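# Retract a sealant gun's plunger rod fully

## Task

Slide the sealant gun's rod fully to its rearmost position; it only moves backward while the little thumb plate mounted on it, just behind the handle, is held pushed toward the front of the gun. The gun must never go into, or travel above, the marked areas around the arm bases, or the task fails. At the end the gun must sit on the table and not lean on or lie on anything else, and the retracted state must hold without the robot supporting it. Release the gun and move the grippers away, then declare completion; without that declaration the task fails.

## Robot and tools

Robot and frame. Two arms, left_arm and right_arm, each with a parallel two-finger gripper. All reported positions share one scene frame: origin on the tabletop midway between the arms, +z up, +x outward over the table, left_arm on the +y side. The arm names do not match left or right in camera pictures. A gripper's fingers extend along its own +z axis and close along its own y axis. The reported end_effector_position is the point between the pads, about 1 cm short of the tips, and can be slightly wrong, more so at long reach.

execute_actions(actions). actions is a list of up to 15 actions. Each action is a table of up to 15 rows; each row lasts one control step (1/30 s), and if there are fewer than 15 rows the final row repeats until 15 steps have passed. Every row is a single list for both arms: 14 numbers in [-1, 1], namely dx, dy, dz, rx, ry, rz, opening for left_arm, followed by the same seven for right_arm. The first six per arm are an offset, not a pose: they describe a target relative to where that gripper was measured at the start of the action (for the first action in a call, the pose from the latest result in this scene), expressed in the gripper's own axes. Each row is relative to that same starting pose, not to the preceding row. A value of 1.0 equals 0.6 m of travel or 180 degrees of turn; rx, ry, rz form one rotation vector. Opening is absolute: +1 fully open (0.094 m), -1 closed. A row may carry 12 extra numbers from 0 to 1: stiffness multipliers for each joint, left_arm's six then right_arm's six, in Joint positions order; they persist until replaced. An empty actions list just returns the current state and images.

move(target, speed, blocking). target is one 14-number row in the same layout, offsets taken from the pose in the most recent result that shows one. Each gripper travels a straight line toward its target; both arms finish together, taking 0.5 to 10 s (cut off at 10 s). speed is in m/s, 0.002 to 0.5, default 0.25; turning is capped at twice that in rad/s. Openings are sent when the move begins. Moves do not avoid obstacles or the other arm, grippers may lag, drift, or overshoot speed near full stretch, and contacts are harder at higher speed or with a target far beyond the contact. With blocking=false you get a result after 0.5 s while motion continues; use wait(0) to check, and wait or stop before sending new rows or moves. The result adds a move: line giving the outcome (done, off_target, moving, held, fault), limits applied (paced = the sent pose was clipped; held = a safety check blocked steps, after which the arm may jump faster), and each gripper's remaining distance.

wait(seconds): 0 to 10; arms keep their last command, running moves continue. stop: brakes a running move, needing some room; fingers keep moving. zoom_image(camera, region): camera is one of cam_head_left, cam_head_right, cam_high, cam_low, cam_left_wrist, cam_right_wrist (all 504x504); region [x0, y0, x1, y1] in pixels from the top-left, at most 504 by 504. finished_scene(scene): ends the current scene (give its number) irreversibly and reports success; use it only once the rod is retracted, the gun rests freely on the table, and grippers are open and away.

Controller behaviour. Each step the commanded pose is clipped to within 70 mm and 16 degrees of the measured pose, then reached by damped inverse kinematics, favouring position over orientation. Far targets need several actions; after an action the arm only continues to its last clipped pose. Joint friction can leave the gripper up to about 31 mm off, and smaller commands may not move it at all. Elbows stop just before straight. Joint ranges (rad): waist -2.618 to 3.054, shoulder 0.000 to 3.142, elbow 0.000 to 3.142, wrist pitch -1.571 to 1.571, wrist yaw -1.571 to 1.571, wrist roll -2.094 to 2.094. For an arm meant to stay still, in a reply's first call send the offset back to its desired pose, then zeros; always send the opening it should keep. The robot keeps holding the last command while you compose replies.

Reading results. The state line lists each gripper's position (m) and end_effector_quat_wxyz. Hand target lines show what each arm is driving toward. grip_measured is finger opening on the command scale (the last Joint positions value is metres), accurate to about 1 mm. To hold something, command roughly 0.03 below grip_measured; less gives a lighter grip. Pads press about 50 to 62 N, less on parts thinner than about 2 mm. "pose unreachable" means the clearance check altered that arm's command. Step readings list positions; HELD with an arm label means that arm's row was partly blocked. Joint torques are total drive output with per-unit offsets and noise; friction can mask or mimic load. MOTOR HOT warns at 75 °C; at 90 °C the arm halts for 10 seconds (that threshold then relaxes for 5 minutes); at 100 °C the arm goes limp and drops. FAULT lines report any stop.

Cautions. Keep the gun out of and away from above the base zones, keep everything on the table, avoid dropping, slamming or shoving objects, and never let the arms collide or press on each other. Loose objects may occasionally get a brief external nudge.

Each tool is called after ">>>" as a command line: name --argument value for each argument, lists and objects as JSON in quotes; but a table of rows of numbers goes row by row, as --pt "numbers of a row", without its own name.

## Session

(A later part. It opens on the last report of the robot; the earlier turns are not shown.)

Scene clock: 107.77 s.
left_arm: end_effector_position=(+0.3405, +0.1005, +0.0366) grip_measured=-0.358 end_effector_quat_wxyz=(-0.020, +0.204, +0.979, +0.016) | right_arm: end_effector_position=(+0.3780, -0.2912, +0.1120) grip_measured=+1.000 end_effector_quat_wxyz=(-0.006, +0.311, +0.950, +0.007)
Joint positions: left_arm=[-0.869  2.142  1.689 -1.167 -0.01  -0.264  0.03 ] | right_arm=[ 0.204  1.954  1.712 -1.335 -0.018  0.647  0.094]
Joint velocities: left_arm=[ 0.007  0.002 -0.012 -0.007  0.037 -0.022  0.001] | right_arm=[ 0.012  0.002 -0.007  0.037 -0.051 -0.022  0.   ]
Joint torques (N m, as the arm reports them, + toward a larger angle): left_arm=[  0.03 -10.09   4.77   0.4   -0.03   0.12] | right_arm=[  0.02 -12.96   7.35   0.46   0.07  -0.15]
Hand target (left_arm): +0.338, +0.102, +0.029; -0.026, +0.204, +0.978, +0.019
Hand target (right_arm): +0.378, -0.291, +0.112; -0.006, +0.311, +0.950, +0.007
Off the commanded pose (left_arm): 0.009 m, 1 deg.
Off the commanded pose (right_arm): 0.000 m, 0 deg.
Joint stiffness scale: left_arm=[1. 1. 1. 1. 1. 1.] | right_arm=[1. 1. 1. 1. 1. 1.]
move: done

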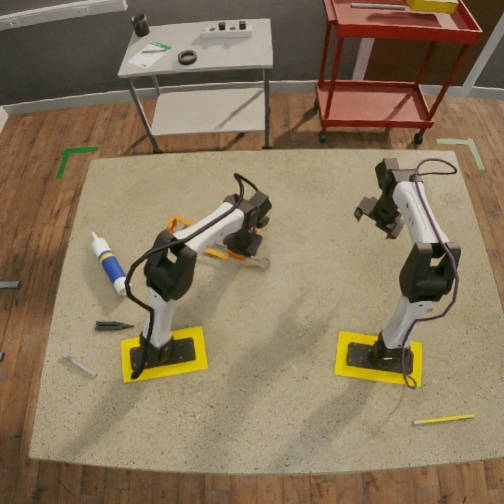

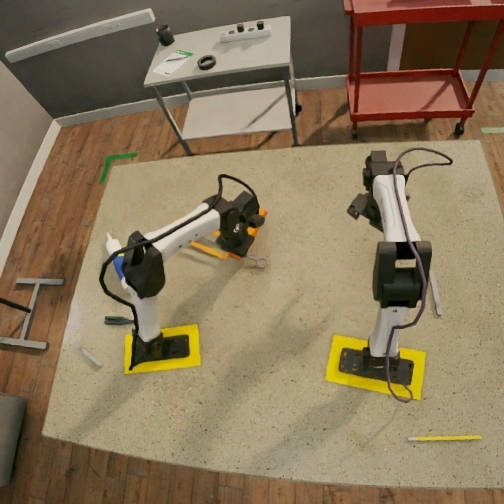

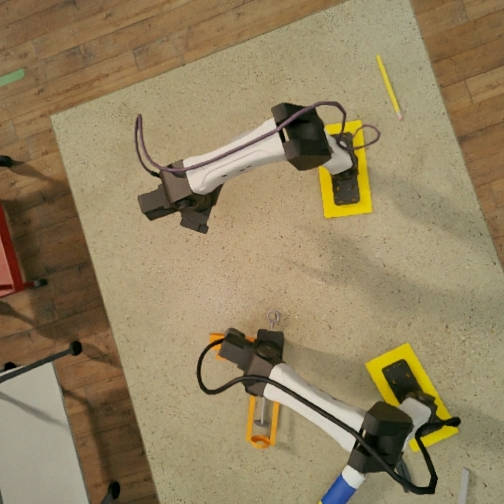

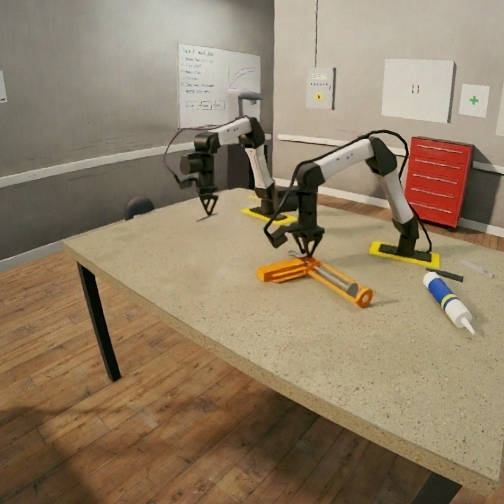

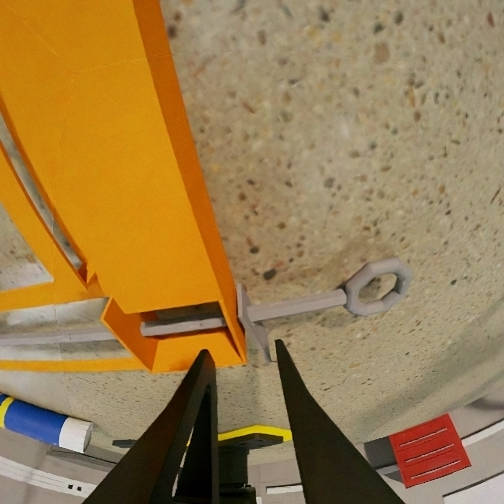

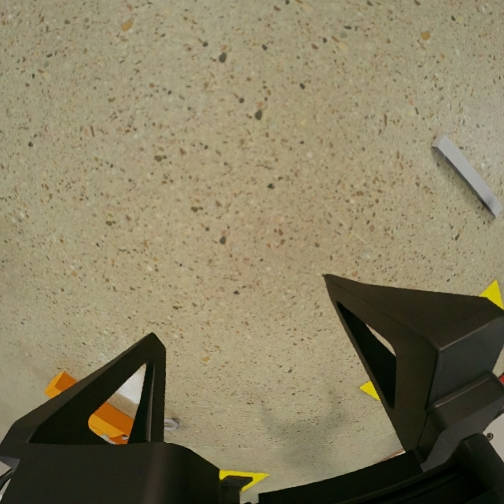

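>>> move --target '[0.015,0.0,0.03,0,0,0,-0.36, 0,0,0,0,0,0,1]' --speed 0.04

>>> zoom_image --camera "cam_low" --region '[250, 200, 350, 290]'

>>> zoom_image --camera "cam_left_wrist" --region '[80, 240, 420, 440]'

Scene clock: 114.73 s.
left_arm: end_effector_position=(+0.3413, +0.1002, +0.0250) grip_measured=-0.358 end_effector_quat_wxyz=(-0.006, +0.204, +0.979, +0.009) | right_arm: end_effector_position=(+0.3780, -0.2912, +0.1120) grip_measured=+1.000 end_effector_quat_wxyz=(-0.006, +0.311, +0.950, +0.007)
Joint positions: left_arm=[-0.869  2.127  1.619 -1.081 -0.012 -0.264  0.03 ] | right_arm=[ 0.204  1.954  1.712 -1.335 -0.018  0.647  0.094]
Joint velocities: left_arm=[-0.002 -0.017 -0.012  0.007 -0.037 -0.066  0.   ] | right_arm=[ 0.012  0.012 -0.002 -0.081  0.037 -0.007  0.   ]
Joint torques (N m, as the arm reports them, + toward a larger angle): left_arm=[ -0.21 -11.07   3.77   0.3    0.03   0.08] | right_arm=[  0.01 -12.94   7.37   0.46   0.07  -0.15]
Hand target (left_arm): +0.332, +0.105, +0.019; -0.020, +0.204, +0.979, +0.016
Hand target (right_arm): +0.378, -0.291, +0.112; -0.006, +0.311, +0.950, +0.007
Off the commanded pose (left_arm): 0.012 m, 2 deg.
Off the commanded pose (right_arm): 0.000 m, 0 deg.
Joint stiffness scale: left_arm=[1. 1. 1. 1. 1. 1.] | right_arm=[1. 1. 1. 1. 1. 1.]
move: off_target (left_arm)

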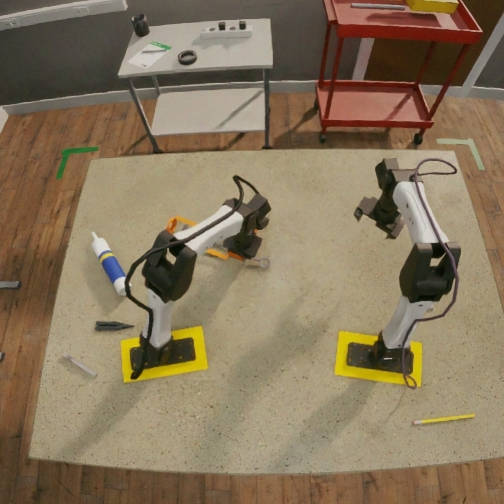

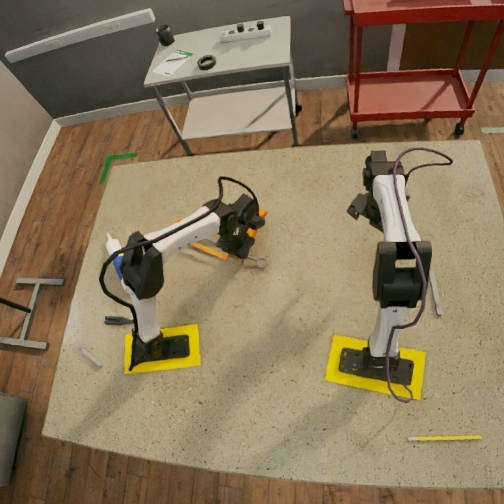

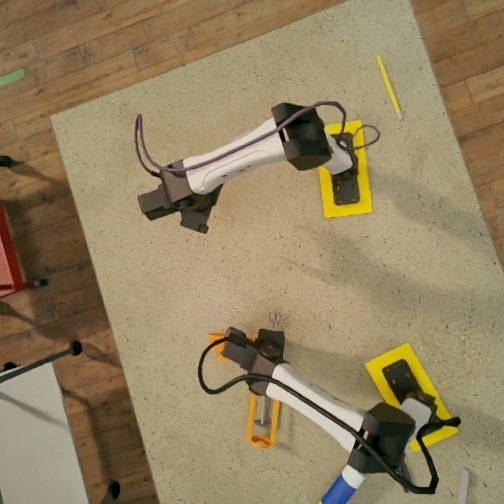

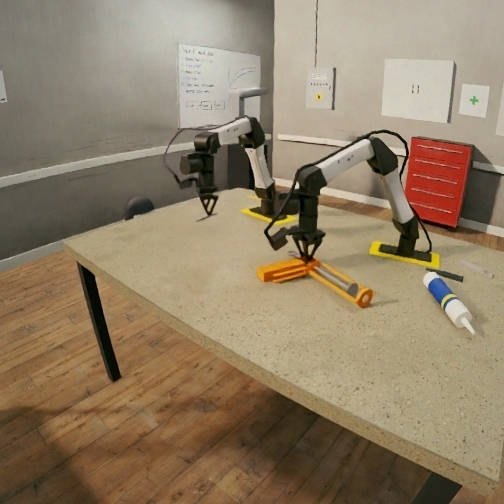

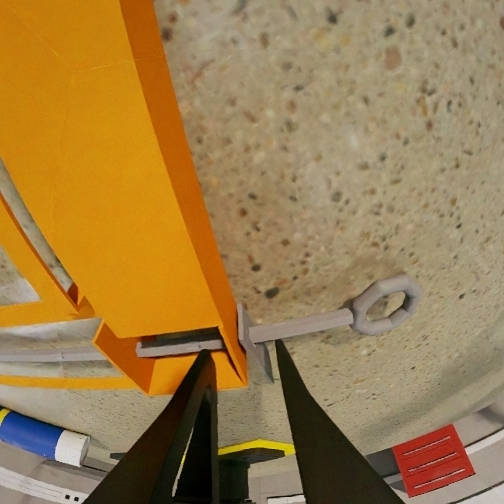

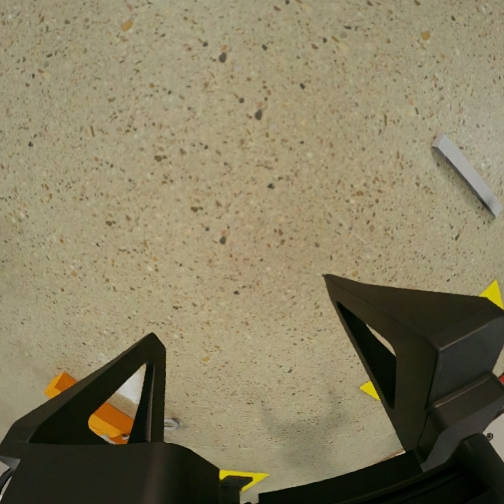

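Region (250, 200, 350, 290) of cam_low's 504x504 image, scaled by 5.040, with more detail than that image has; it fills the top 454 rows of this view, and the rest is white.

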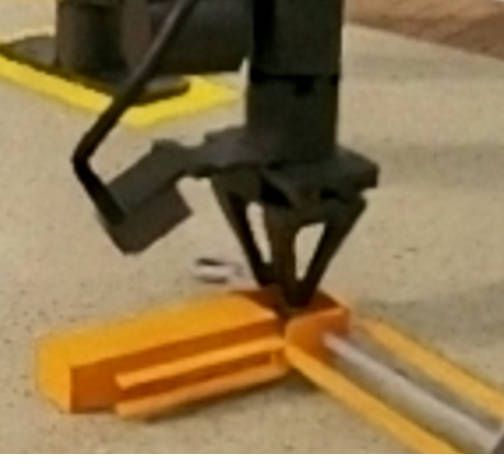

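Region (80, 240, 420, 440) of cam_left_wrist's 504x504 image, scaled by 1.482, with more detail than that image has; it fills the top 296 rows of this view, and the rest is white.

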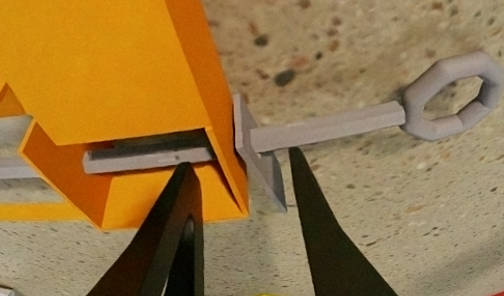

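>>> move --target '[0.0,0.0,-0.003,0,0,0,-0.88, 0,0,0,0,0,0,1]' --speed 0.04

>>> zoom_image --camera "cam_left_wrist" --region '[80, 240, 420, 440]'

Scene clock: 124.10 s.
left_arm: end_effector_position=(+0.3419, +0.1008, +0.0251) grip_measured=-0.874 end_effector_quat_wxyz=(-0.004, +0.204, +0.979, +0.012) | right_arm: end_effector_position=(+0.3780, -0.2912, +0.1120) grip_measured=+1.000 end_effector_quat_wxyz=(-0.006, +0.311, +0.950, +0.007)
Joint positions: left_arm=[-0.869  2.127  1.619 -1.081 -0.018 -0.265  0.006] | right_arm=[ 0.204  1.954  1.712 -1.335 -0.018  0.647  0.094]
Joint velocities: left_arm=[-0.022 -0.002 -0.027 -0.037  0.051 -0.037 -0.   ] | right_arm=[ 0.007 -0.007  0.002  0.007  0.022 -0.037  0.   ]
Joint torques (N m, as the arm reports them, + toward a larger angle): left_arm=[  0.05 -10.84   6.5    0.3    0.02   0.12] | right_arm=[  0.   -12.95   7.34   0.47   0.07  -0.15]
Hand target (left_arm): +0.341, +0.100, +0.027; -0.006, +0.204, +0.979, +0.010
Hand target (right_arm): +0.378, -0.291, +0.112; -0.006, +0.311, +0.950, +0.007
Off the commanded pose (left_arm): 0.002 m, 0 deg.
Off the commanded pose (right_arm): 0.000 m, 0 deg.
Joint stiffness scale: left_arm=[1. 1. 1. 1. 1. 1.] | right_arm=[1. 1. 1. 1. 1. 1.]
move: done

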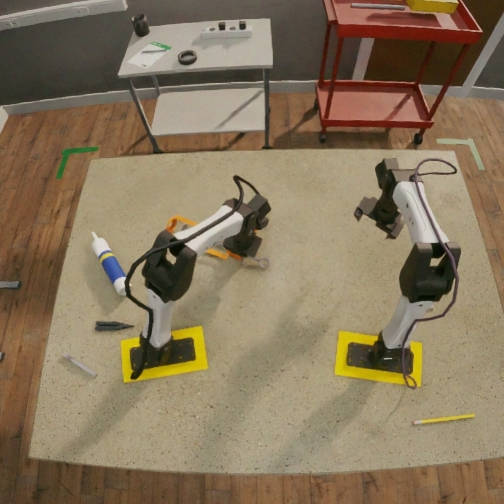

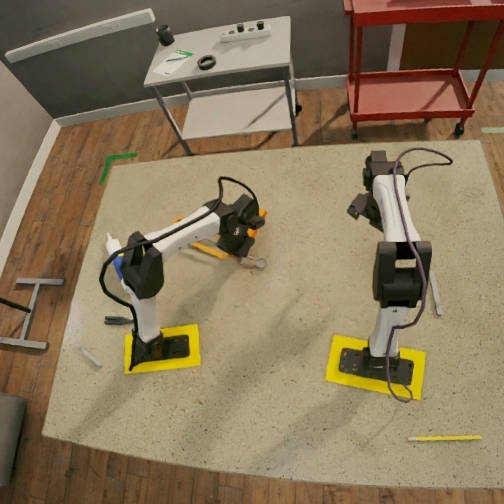

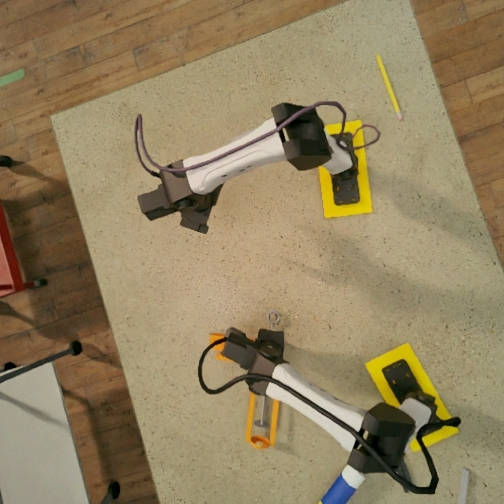

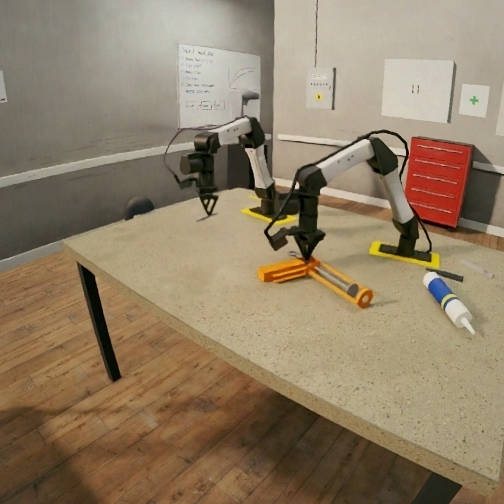

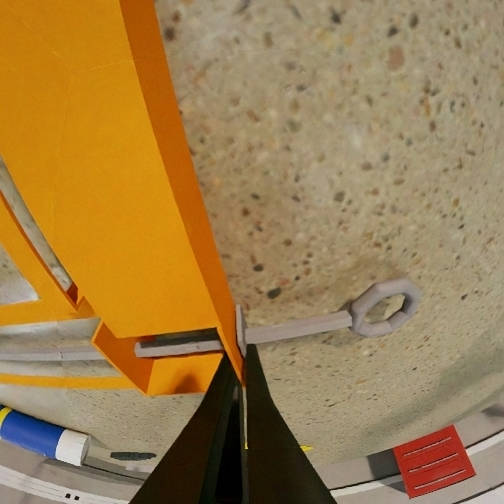

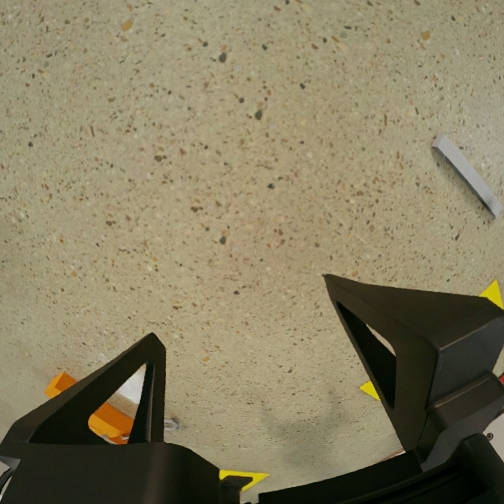

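Region (80, 240, 420, 440) of cam_left_wrist's 504x504 image, scaled by 1.482, with more detail than that image has; it fills the top 296 rows of this view, and the rest is white.

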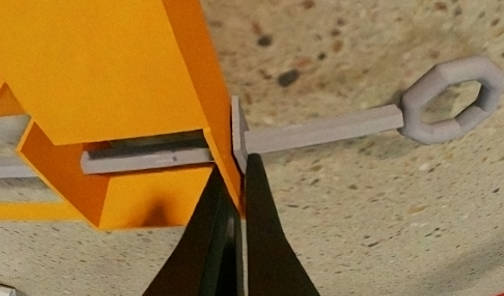

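>>> move --target '[0,0,0,0,0,0,-0.92, 0.372,0.287,0.045,-0.2213,0.0246,-0.0678,-0.57]' --speed 0.3

>>> zoom_image --camera "cam_head_right" --region '[190, 180, 330, 300]'

>>> zoom_image --camera "cam_low" --region '[220, 180, 350, 290]'

Scene clock: 155.97 s.
left_arm: end_effector_position=(+0.3421, +0.1011, +0.0251) grip_measured=-0.906 end_effector_quat_wxyz=(-0.004, +0.205, +0.979, +0.013) | right_arm: end_effector_position=(+0.3048, -0.0223, +0.0878) grip_measured=-0.568 end_effector_quat_wxyz=(+0.067, +0.186, +0.921, +0.336)
Joint positions: left_arm=[-0.869  2.127  1.619 -1.081 -0.02  -0.263  0.004] | right_arm=[ 0.794  1.618  0.981 -0.317 -0.355  1.117  0.02 ]
Joint velocities: left_arm=[-0.022 -0.002  0.007 -0.022  0.007  0.022  0.   ] | right_arm=[-0.027  0.002  0.002  0.007  0.022 -0.081 -0.001]
Joint torques (N m, as the arm reports them, + toward a larger angle): left_arm=[  0.03 -10.69   6.13   0.36  -0.02   0.11] | right_arm=[  0.45 -10.94   5.47   1.83  -0.03  -0.11]
Hand target (left_arm): +0.342, +0.101, +0.025; -0.004, +0.204, +0.979, +0.012
Hand target (right_arm): +0.299, -0.025, +0.082; +0.064, +0.190, +0.921, +0.333
Off the commanded pose (left_arm): 0.000 m, 0 deg.
Off the commanded pose (right_arm): 0.006 m, 1 deg.
Joint stiffness scale: left_arm=[1. 1. 1. 1. 1. 1.] | right_arm=[1. 1. 1. 1. 1. 1.]
move: done

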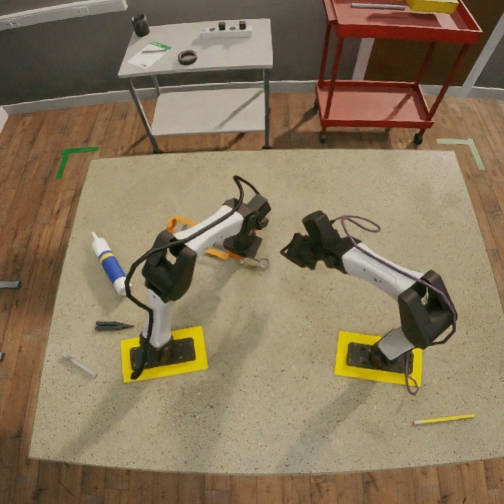

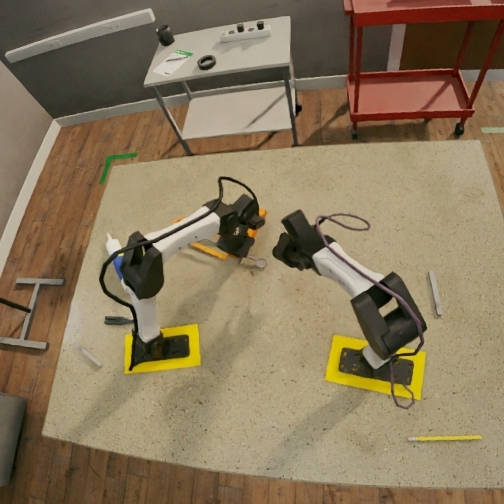

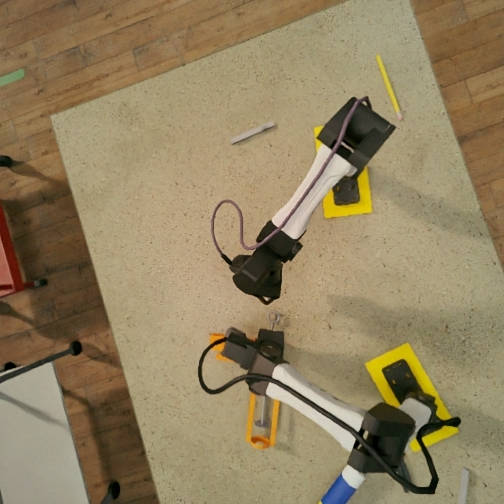

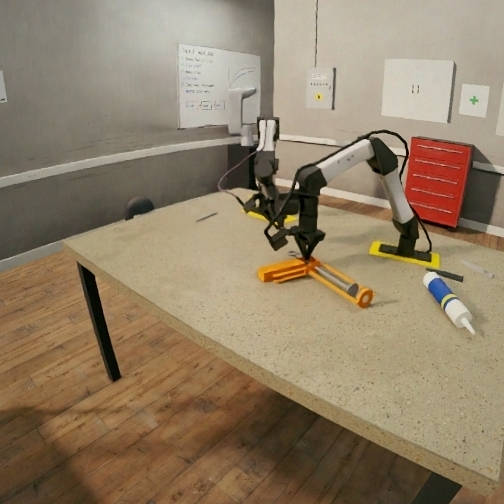

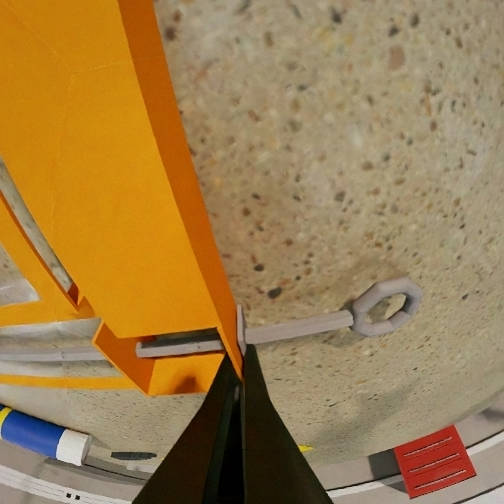

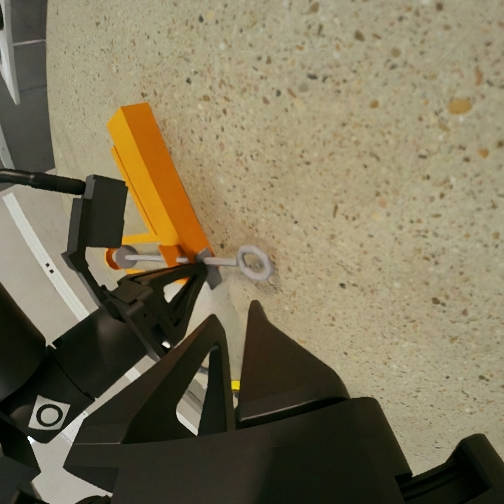

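Region (190, 180, 330, 300) of cam_head_right's 504x504 image, scaled by 3.600, with more detail than that image has; it fills the top 432 rows of this view, and the rest is white.

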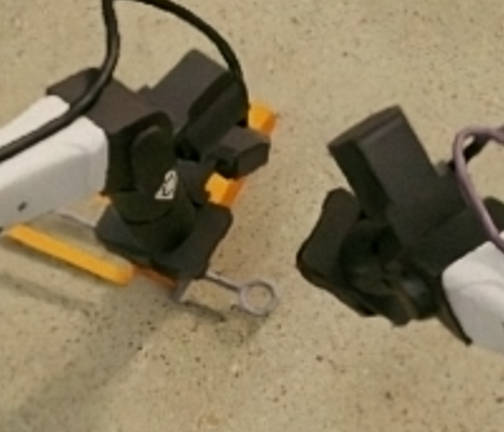

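Region (220, 180, 350, 290) of cam_low's 504x504 image, scaled by 3.877, with more detail than that image has; it fills the top 426 rows of this view, and the rest is white.

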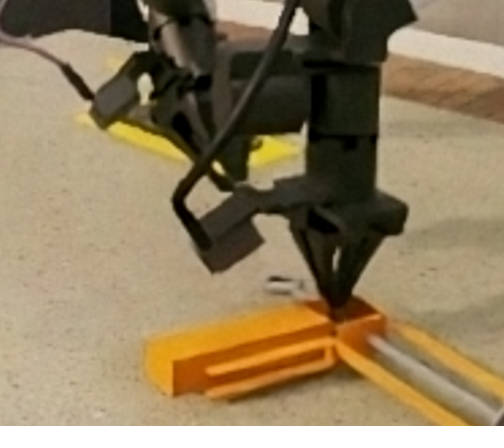

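>>> move --target '[0,0,0,0,0,0,-0.93, 0.042,-0.035,0.05,0,0,0,-0.57]' --speed 0.15

>>> zoom_image --camera "cam_head_left" --region '[190, 180, 330, 300]'

>>> zoom_image --camera "cam_high" --region '[210, 240, 330, 360]'

Scene clock: 166.17 s.
left_arm: end_effector_position=(+0.3421, +0.1011, +0.0251) grip_measured=-0.912 end_effector_quat_wxyz=(-0.004, +0.205, +0.979, +0.013) | right_arm: end_effector_position=(+0.2905, -0.0062, +0.0715) grip_measured=-0.568 end_effector_quat_wxyz=(+0.081, +0.177, +0.915, +0.353)
Joint positions: left_arm=[-0.869  2.127  1.619 -1.081 -0.02  -0.263  0.004] | right_arm=[ 0.863  1.618  0.875 -0.146 -0.318  1.169  0.02 ]
Joint velocities: left_arm=[-0.002  0.012 -0.002 -0.066  0.022 -0.022 -0.   ] | right_arm=[-0.002 -0.007 -0.007 -0.037  0.037  0.022  0.001]
Joint torques (N m, as the arm reports them, + toward a larger angle): left_arm=[  0.03 -10.7    6.14   0.36  -0.03   0.12] | right_arm=[ 0.59 -6.62  5.66  1.94  0.   -0.1 ]
Hand target (left_arm): +0.342, +0.101, +0.025; -0.004, +0.205, +0.979, +0.013
Hand target (right_arm): +0.283, -0.011, +0.051; +0.068, +0.185, +0.921, +0.335
Off the commanded pose (left_arm): 0.000 m, 0 deg.
Off the commanded pose (right_arm): 0.022 m, 3 deg.
Joint stiffness scale: left_arm=[1. 1. 1. 1. 1. 1.] | right_arm=[1. 1. 1. 1. 1. 1.]
move: off_target (right_arm)

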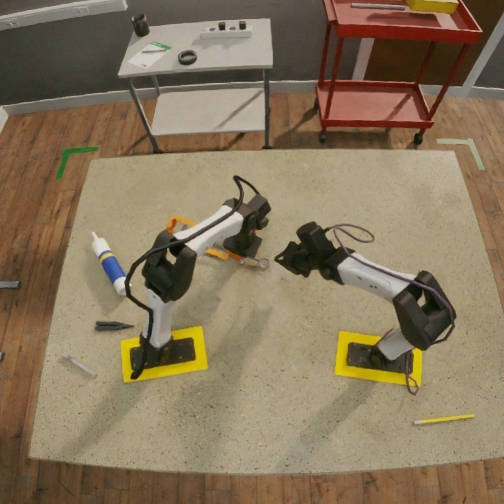

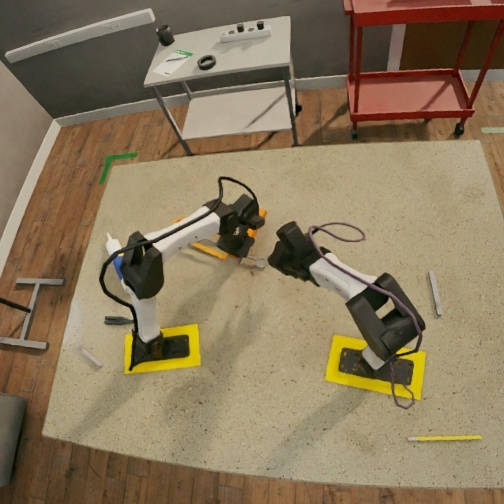

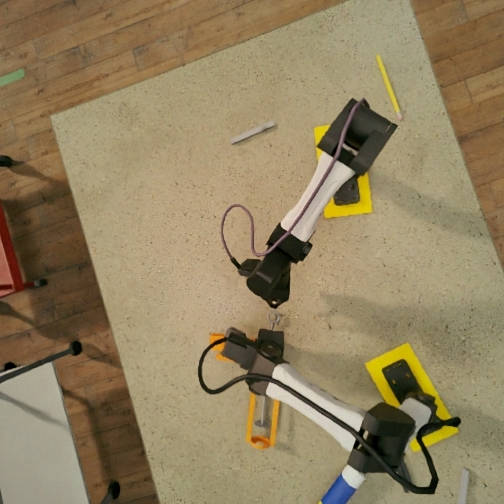

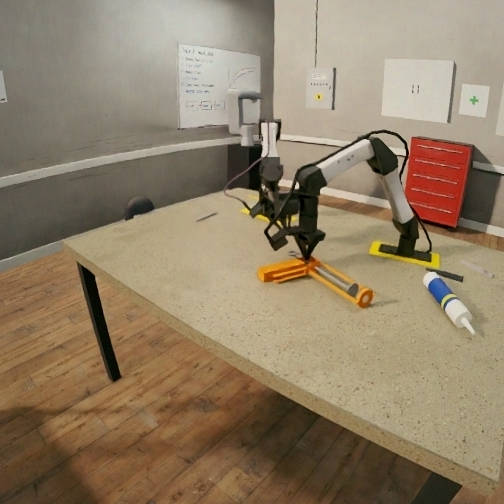

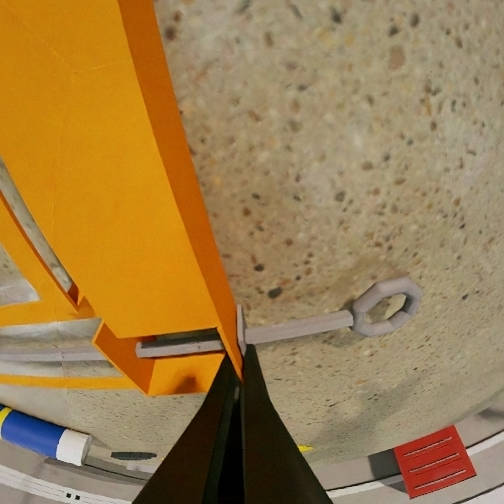

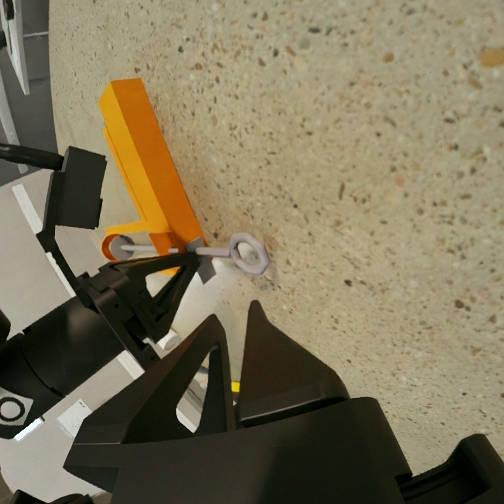

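Region (190, 180, 330, 300) of cam_head_left's 504x504 image, scaled by 3.600, with more detail than that image has; it fills the top 432 rows of this view, and the rest is white.

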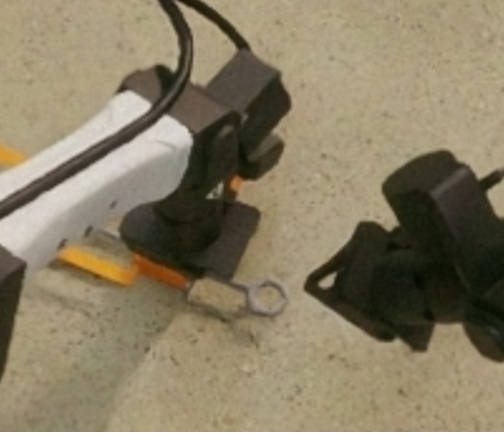

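Region (210, 240, 330, 360) of cam_high's 504x504 image, scaled by 4.200, with more detail than that image has.

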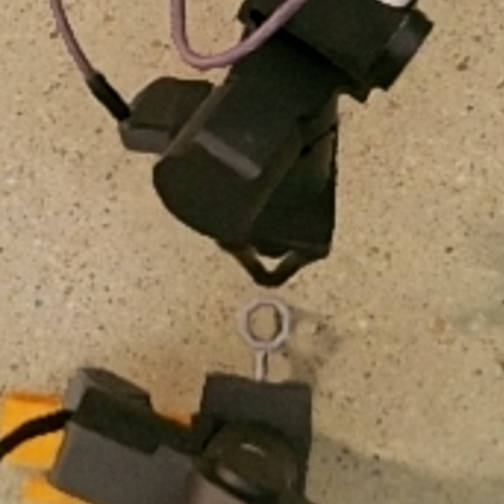

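>>> move --target '[0,0,0,0,0,0,-0.93, 0.0,-0.034,0.059,0,0,0,-0.57]' --speed 0.1

>>> zoom_image --camera "cam_head_left" --region '[220, 210, 320, 300]'

>>> zoom_image --camera "cam_high" --region '[210, 240, 330, 360]'

Scene clock: 175.13 s.
left_arm: end_effector_position=(+0.3421, +0.1011, +0.0251) grip_measured=-0.912 end_effector_quat_wxyz=(-0.004, +0.205, +0.979, +0.013) | right_arm: end_effector_position=(+0.3040, +0.0045, +0.0497) grip_measured=-0.568 end_effector_quat_wxyz=(+0.093, +0.173, +0.909, +0.367)
Joint positions: left_arm=[-0.869  2.127  1.619 -1.081 -0.02  -0.263  0.004] | right_arm=[ 0.863  1.717  0.855  0.013 -0.318  1.17   0.02 ]
Joint velocities: left_arm=[-0.012 -0.012  0.002 -0.007 -0.022  0.007  0.001] | right_arm=[-0.002 -0.007  0.002 -0.051 -0.037  0.007 -0.   ]
Joint torques (N m, as the arm reports them, + toward a larger angle): left_arm=[  0.02 -10.7    6.13   0.36  -0.03   0.12] | right_arm=[ 0.9  -8.1   5.39  2.04  0.01 -0.13]
Hand target (left_arm): +0.342, +0.101, +0.025; -0.004, +0.205, +0.979, +0.013
Hand target (right_arm): +0.295, +0.001, +0.033; +0.081, +0.177, +0.915, +0.353
Off the commanded pose (left_arm): 0.000 m, 0 deg.
Off the commanded pose (right_arm): 0.020 m, 2 deg.
Joint stiffness scale: left_arm=[1. 1. 1. 1. 1. 1.] | right_arm=[1. 1. 1. 1. 1. 1.]
move: off_target (right_arm)

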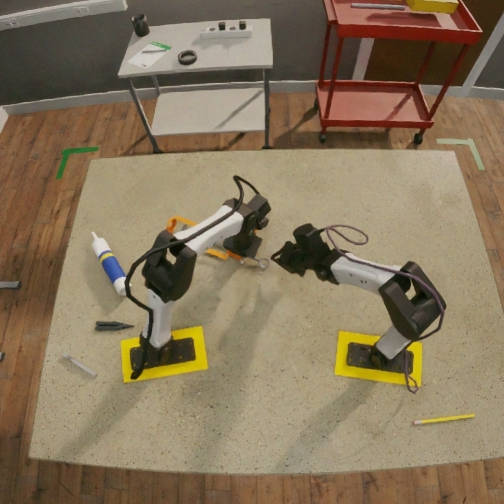

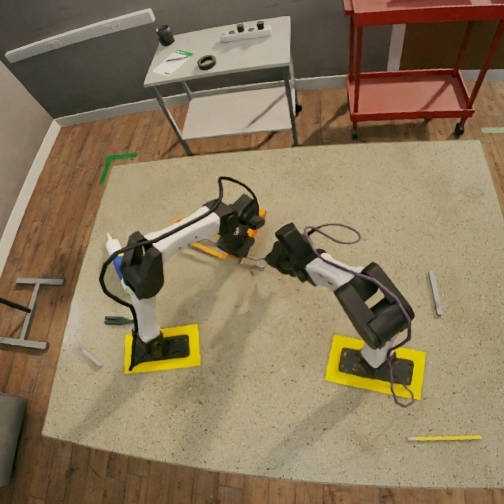

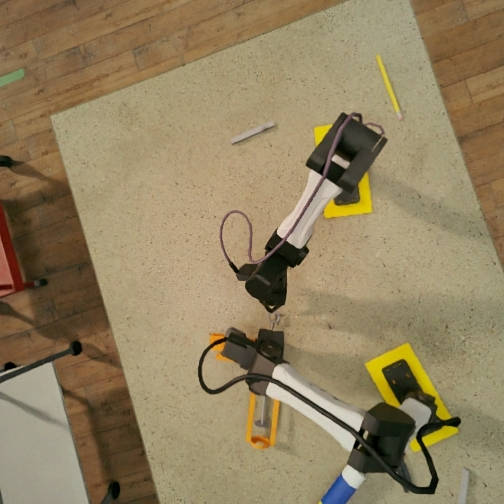

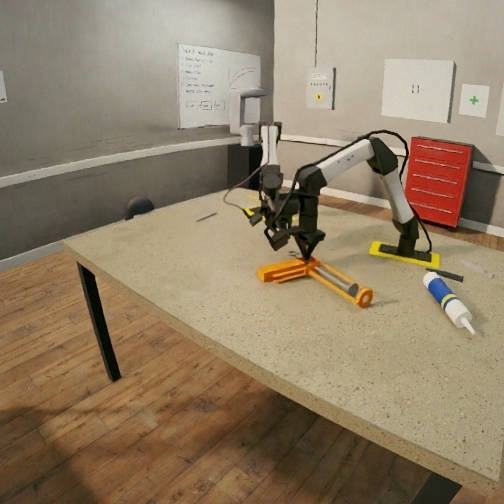

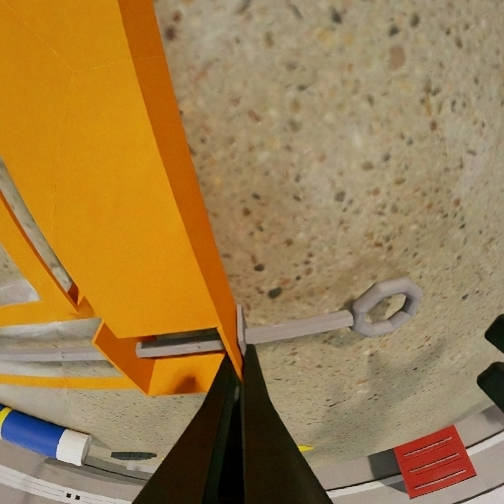

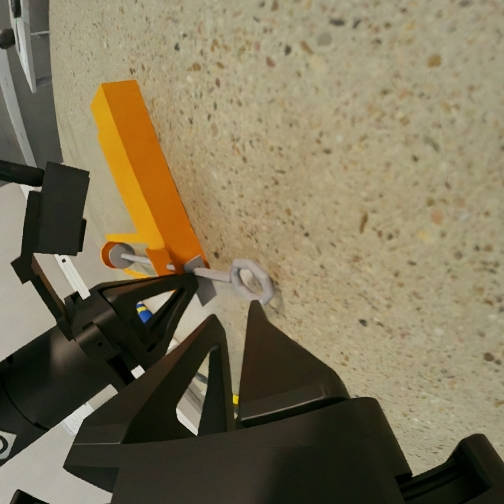

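Region (220, 210, 320, 300) of cam_head_left's 504x504 image, scaled by 5.040, with more detail than that image has; it fills the top 454 rows of this view, and the rest is white.

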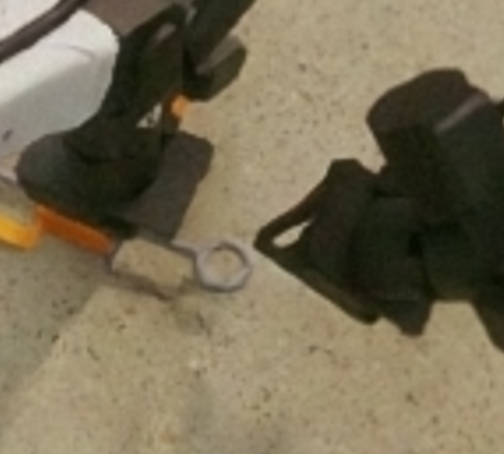

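Region (210, 240, 330, 360) of cam_high's 504x504 image, scaled by 4.200, with more detail than that image has.

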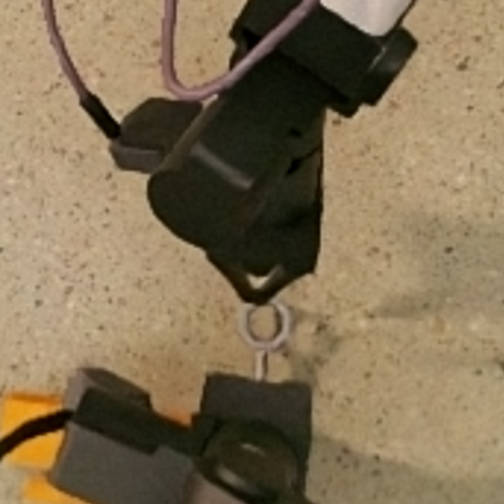

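>>> move --target '[0,0,0,0,0,0,-0.93, 0.022,-0.04,0.042,0,0,0,-0.57]' --speed 0.1

>>> zoom_image --camera "cam_head_left" --region '[220, 210, 320, 300]'

>>> zoom_image --camera "cam_high" --region '[210, 240, 330, 360]'

Scene clock: 182.40 s.
left_arm: end_effector_position=(+0.3421, +0.1011, +0.0251) grip_measured=-0.912 end_effector_quat_wxyz=(-0.004, +0.205, +0.979, +0.013) | right_arm: end_effector_position=(+0.3020, +0.0136, +0.0312) grip_measured=-0.568 end_effector_quat_wxyz=(+0.103, +0.166, +0.904, +0.381)
Joint positions: left_arm=[-0.869  2.127  1.619 -1.081 -0.02  -0.263  0.004] | right_arm=[ 0.887  1.776  0.801  0.169 -0.305  1.184  0.02 ]
Joint velocities: left_arm=[-0.012 -0.022 -0.012 -0.022  0.095 -0.051 -0.   ] | right_arm=[ 0.002 -0.017  0.007 -0.007  0.022 -0.022  0.001]
Joint torques (N m, as the arm reports them, + toward a larger angle): left_arm=[  0.03 -10.71   6.13   0.36  -0.03   0.12] | right_arm=[ 0.71 -8.43  5.09  2.07  0.05 -0.11]
Hand target (left_arm): +0.342, +0.101, +0.025; -0.004, +0.205, +0.979, +0.013
Hand target (right_arm): +0.294, +0.009, +0.015; +0.093, +0.172, +0.909, +0.367
Off the commanded pose (left_arm): 0.000 m, 0 deg.
Off the commanded pose (right_arm): 0.019 m, 2 deg.
Joint stiffness scale: left_arm=[1. 1. 1. 1. 1. 1.] | right_arm=[1. 1. 1. 1. 1. 1.]
move: off_target (right_arm)

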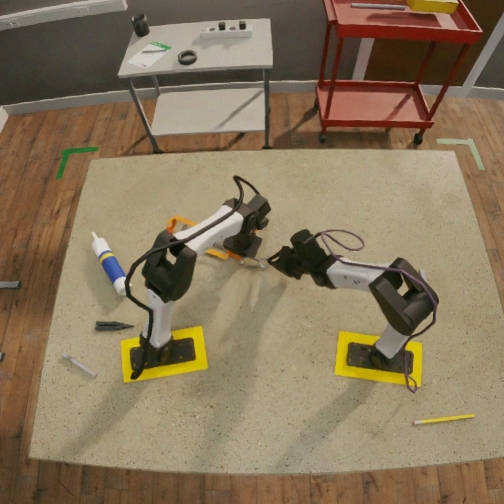

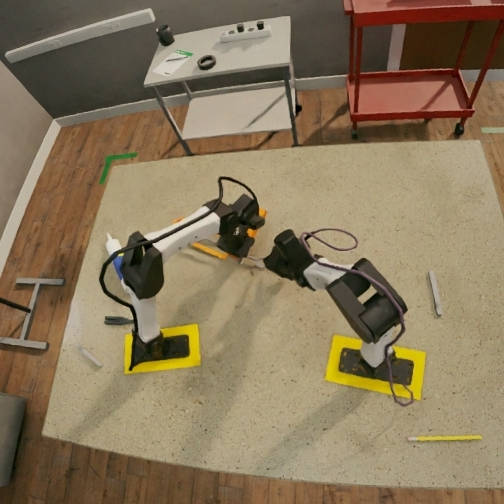

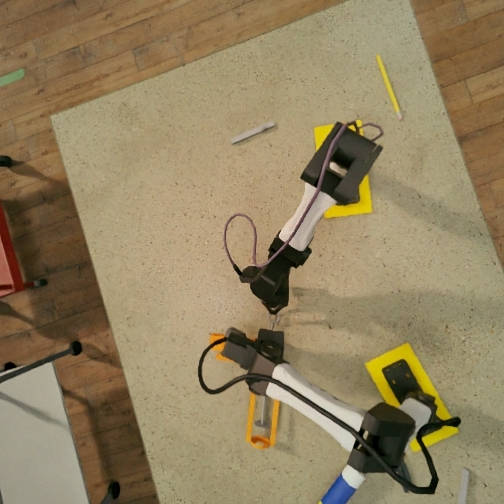

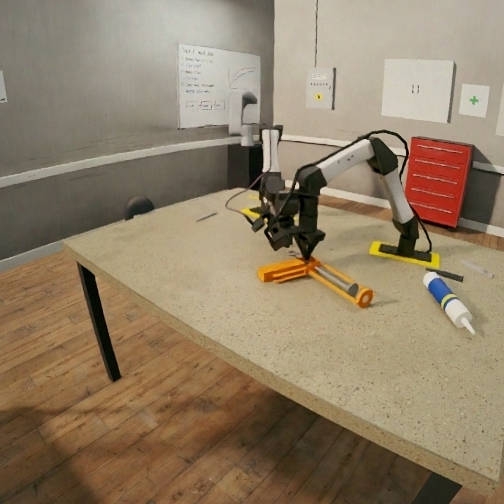

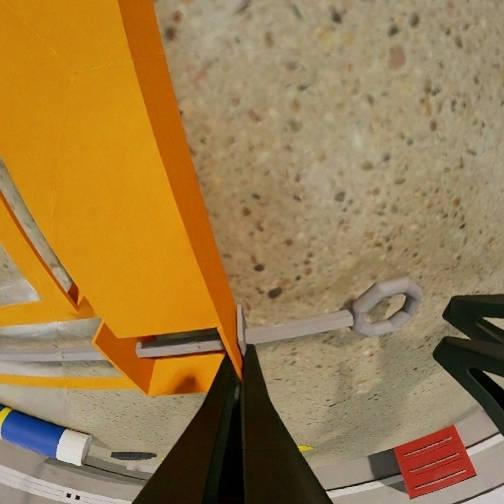

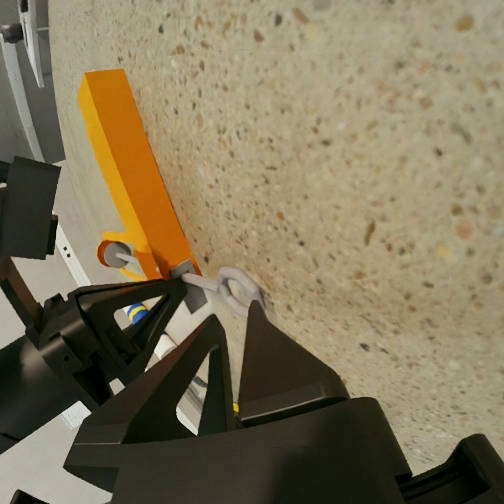

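Region (220, 210, 320, 300) of cam_head_left's 504x504 image, scaled by 5.040, with more detail than that image has; it fills the top 454 rows of this view, and the rest is white.

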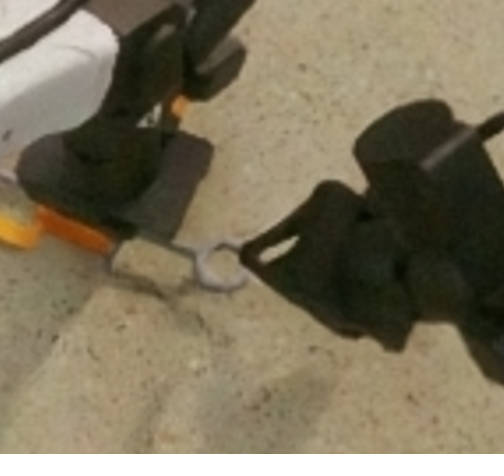

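Region (210, 240, 330, 360) of cam_high's 504x504 image, scaled by 4.200, with more detail than that image has.

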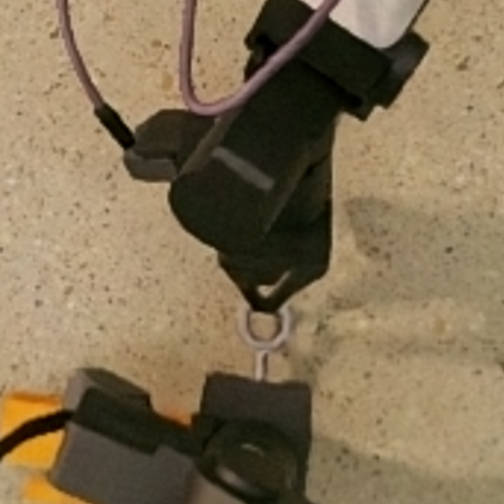

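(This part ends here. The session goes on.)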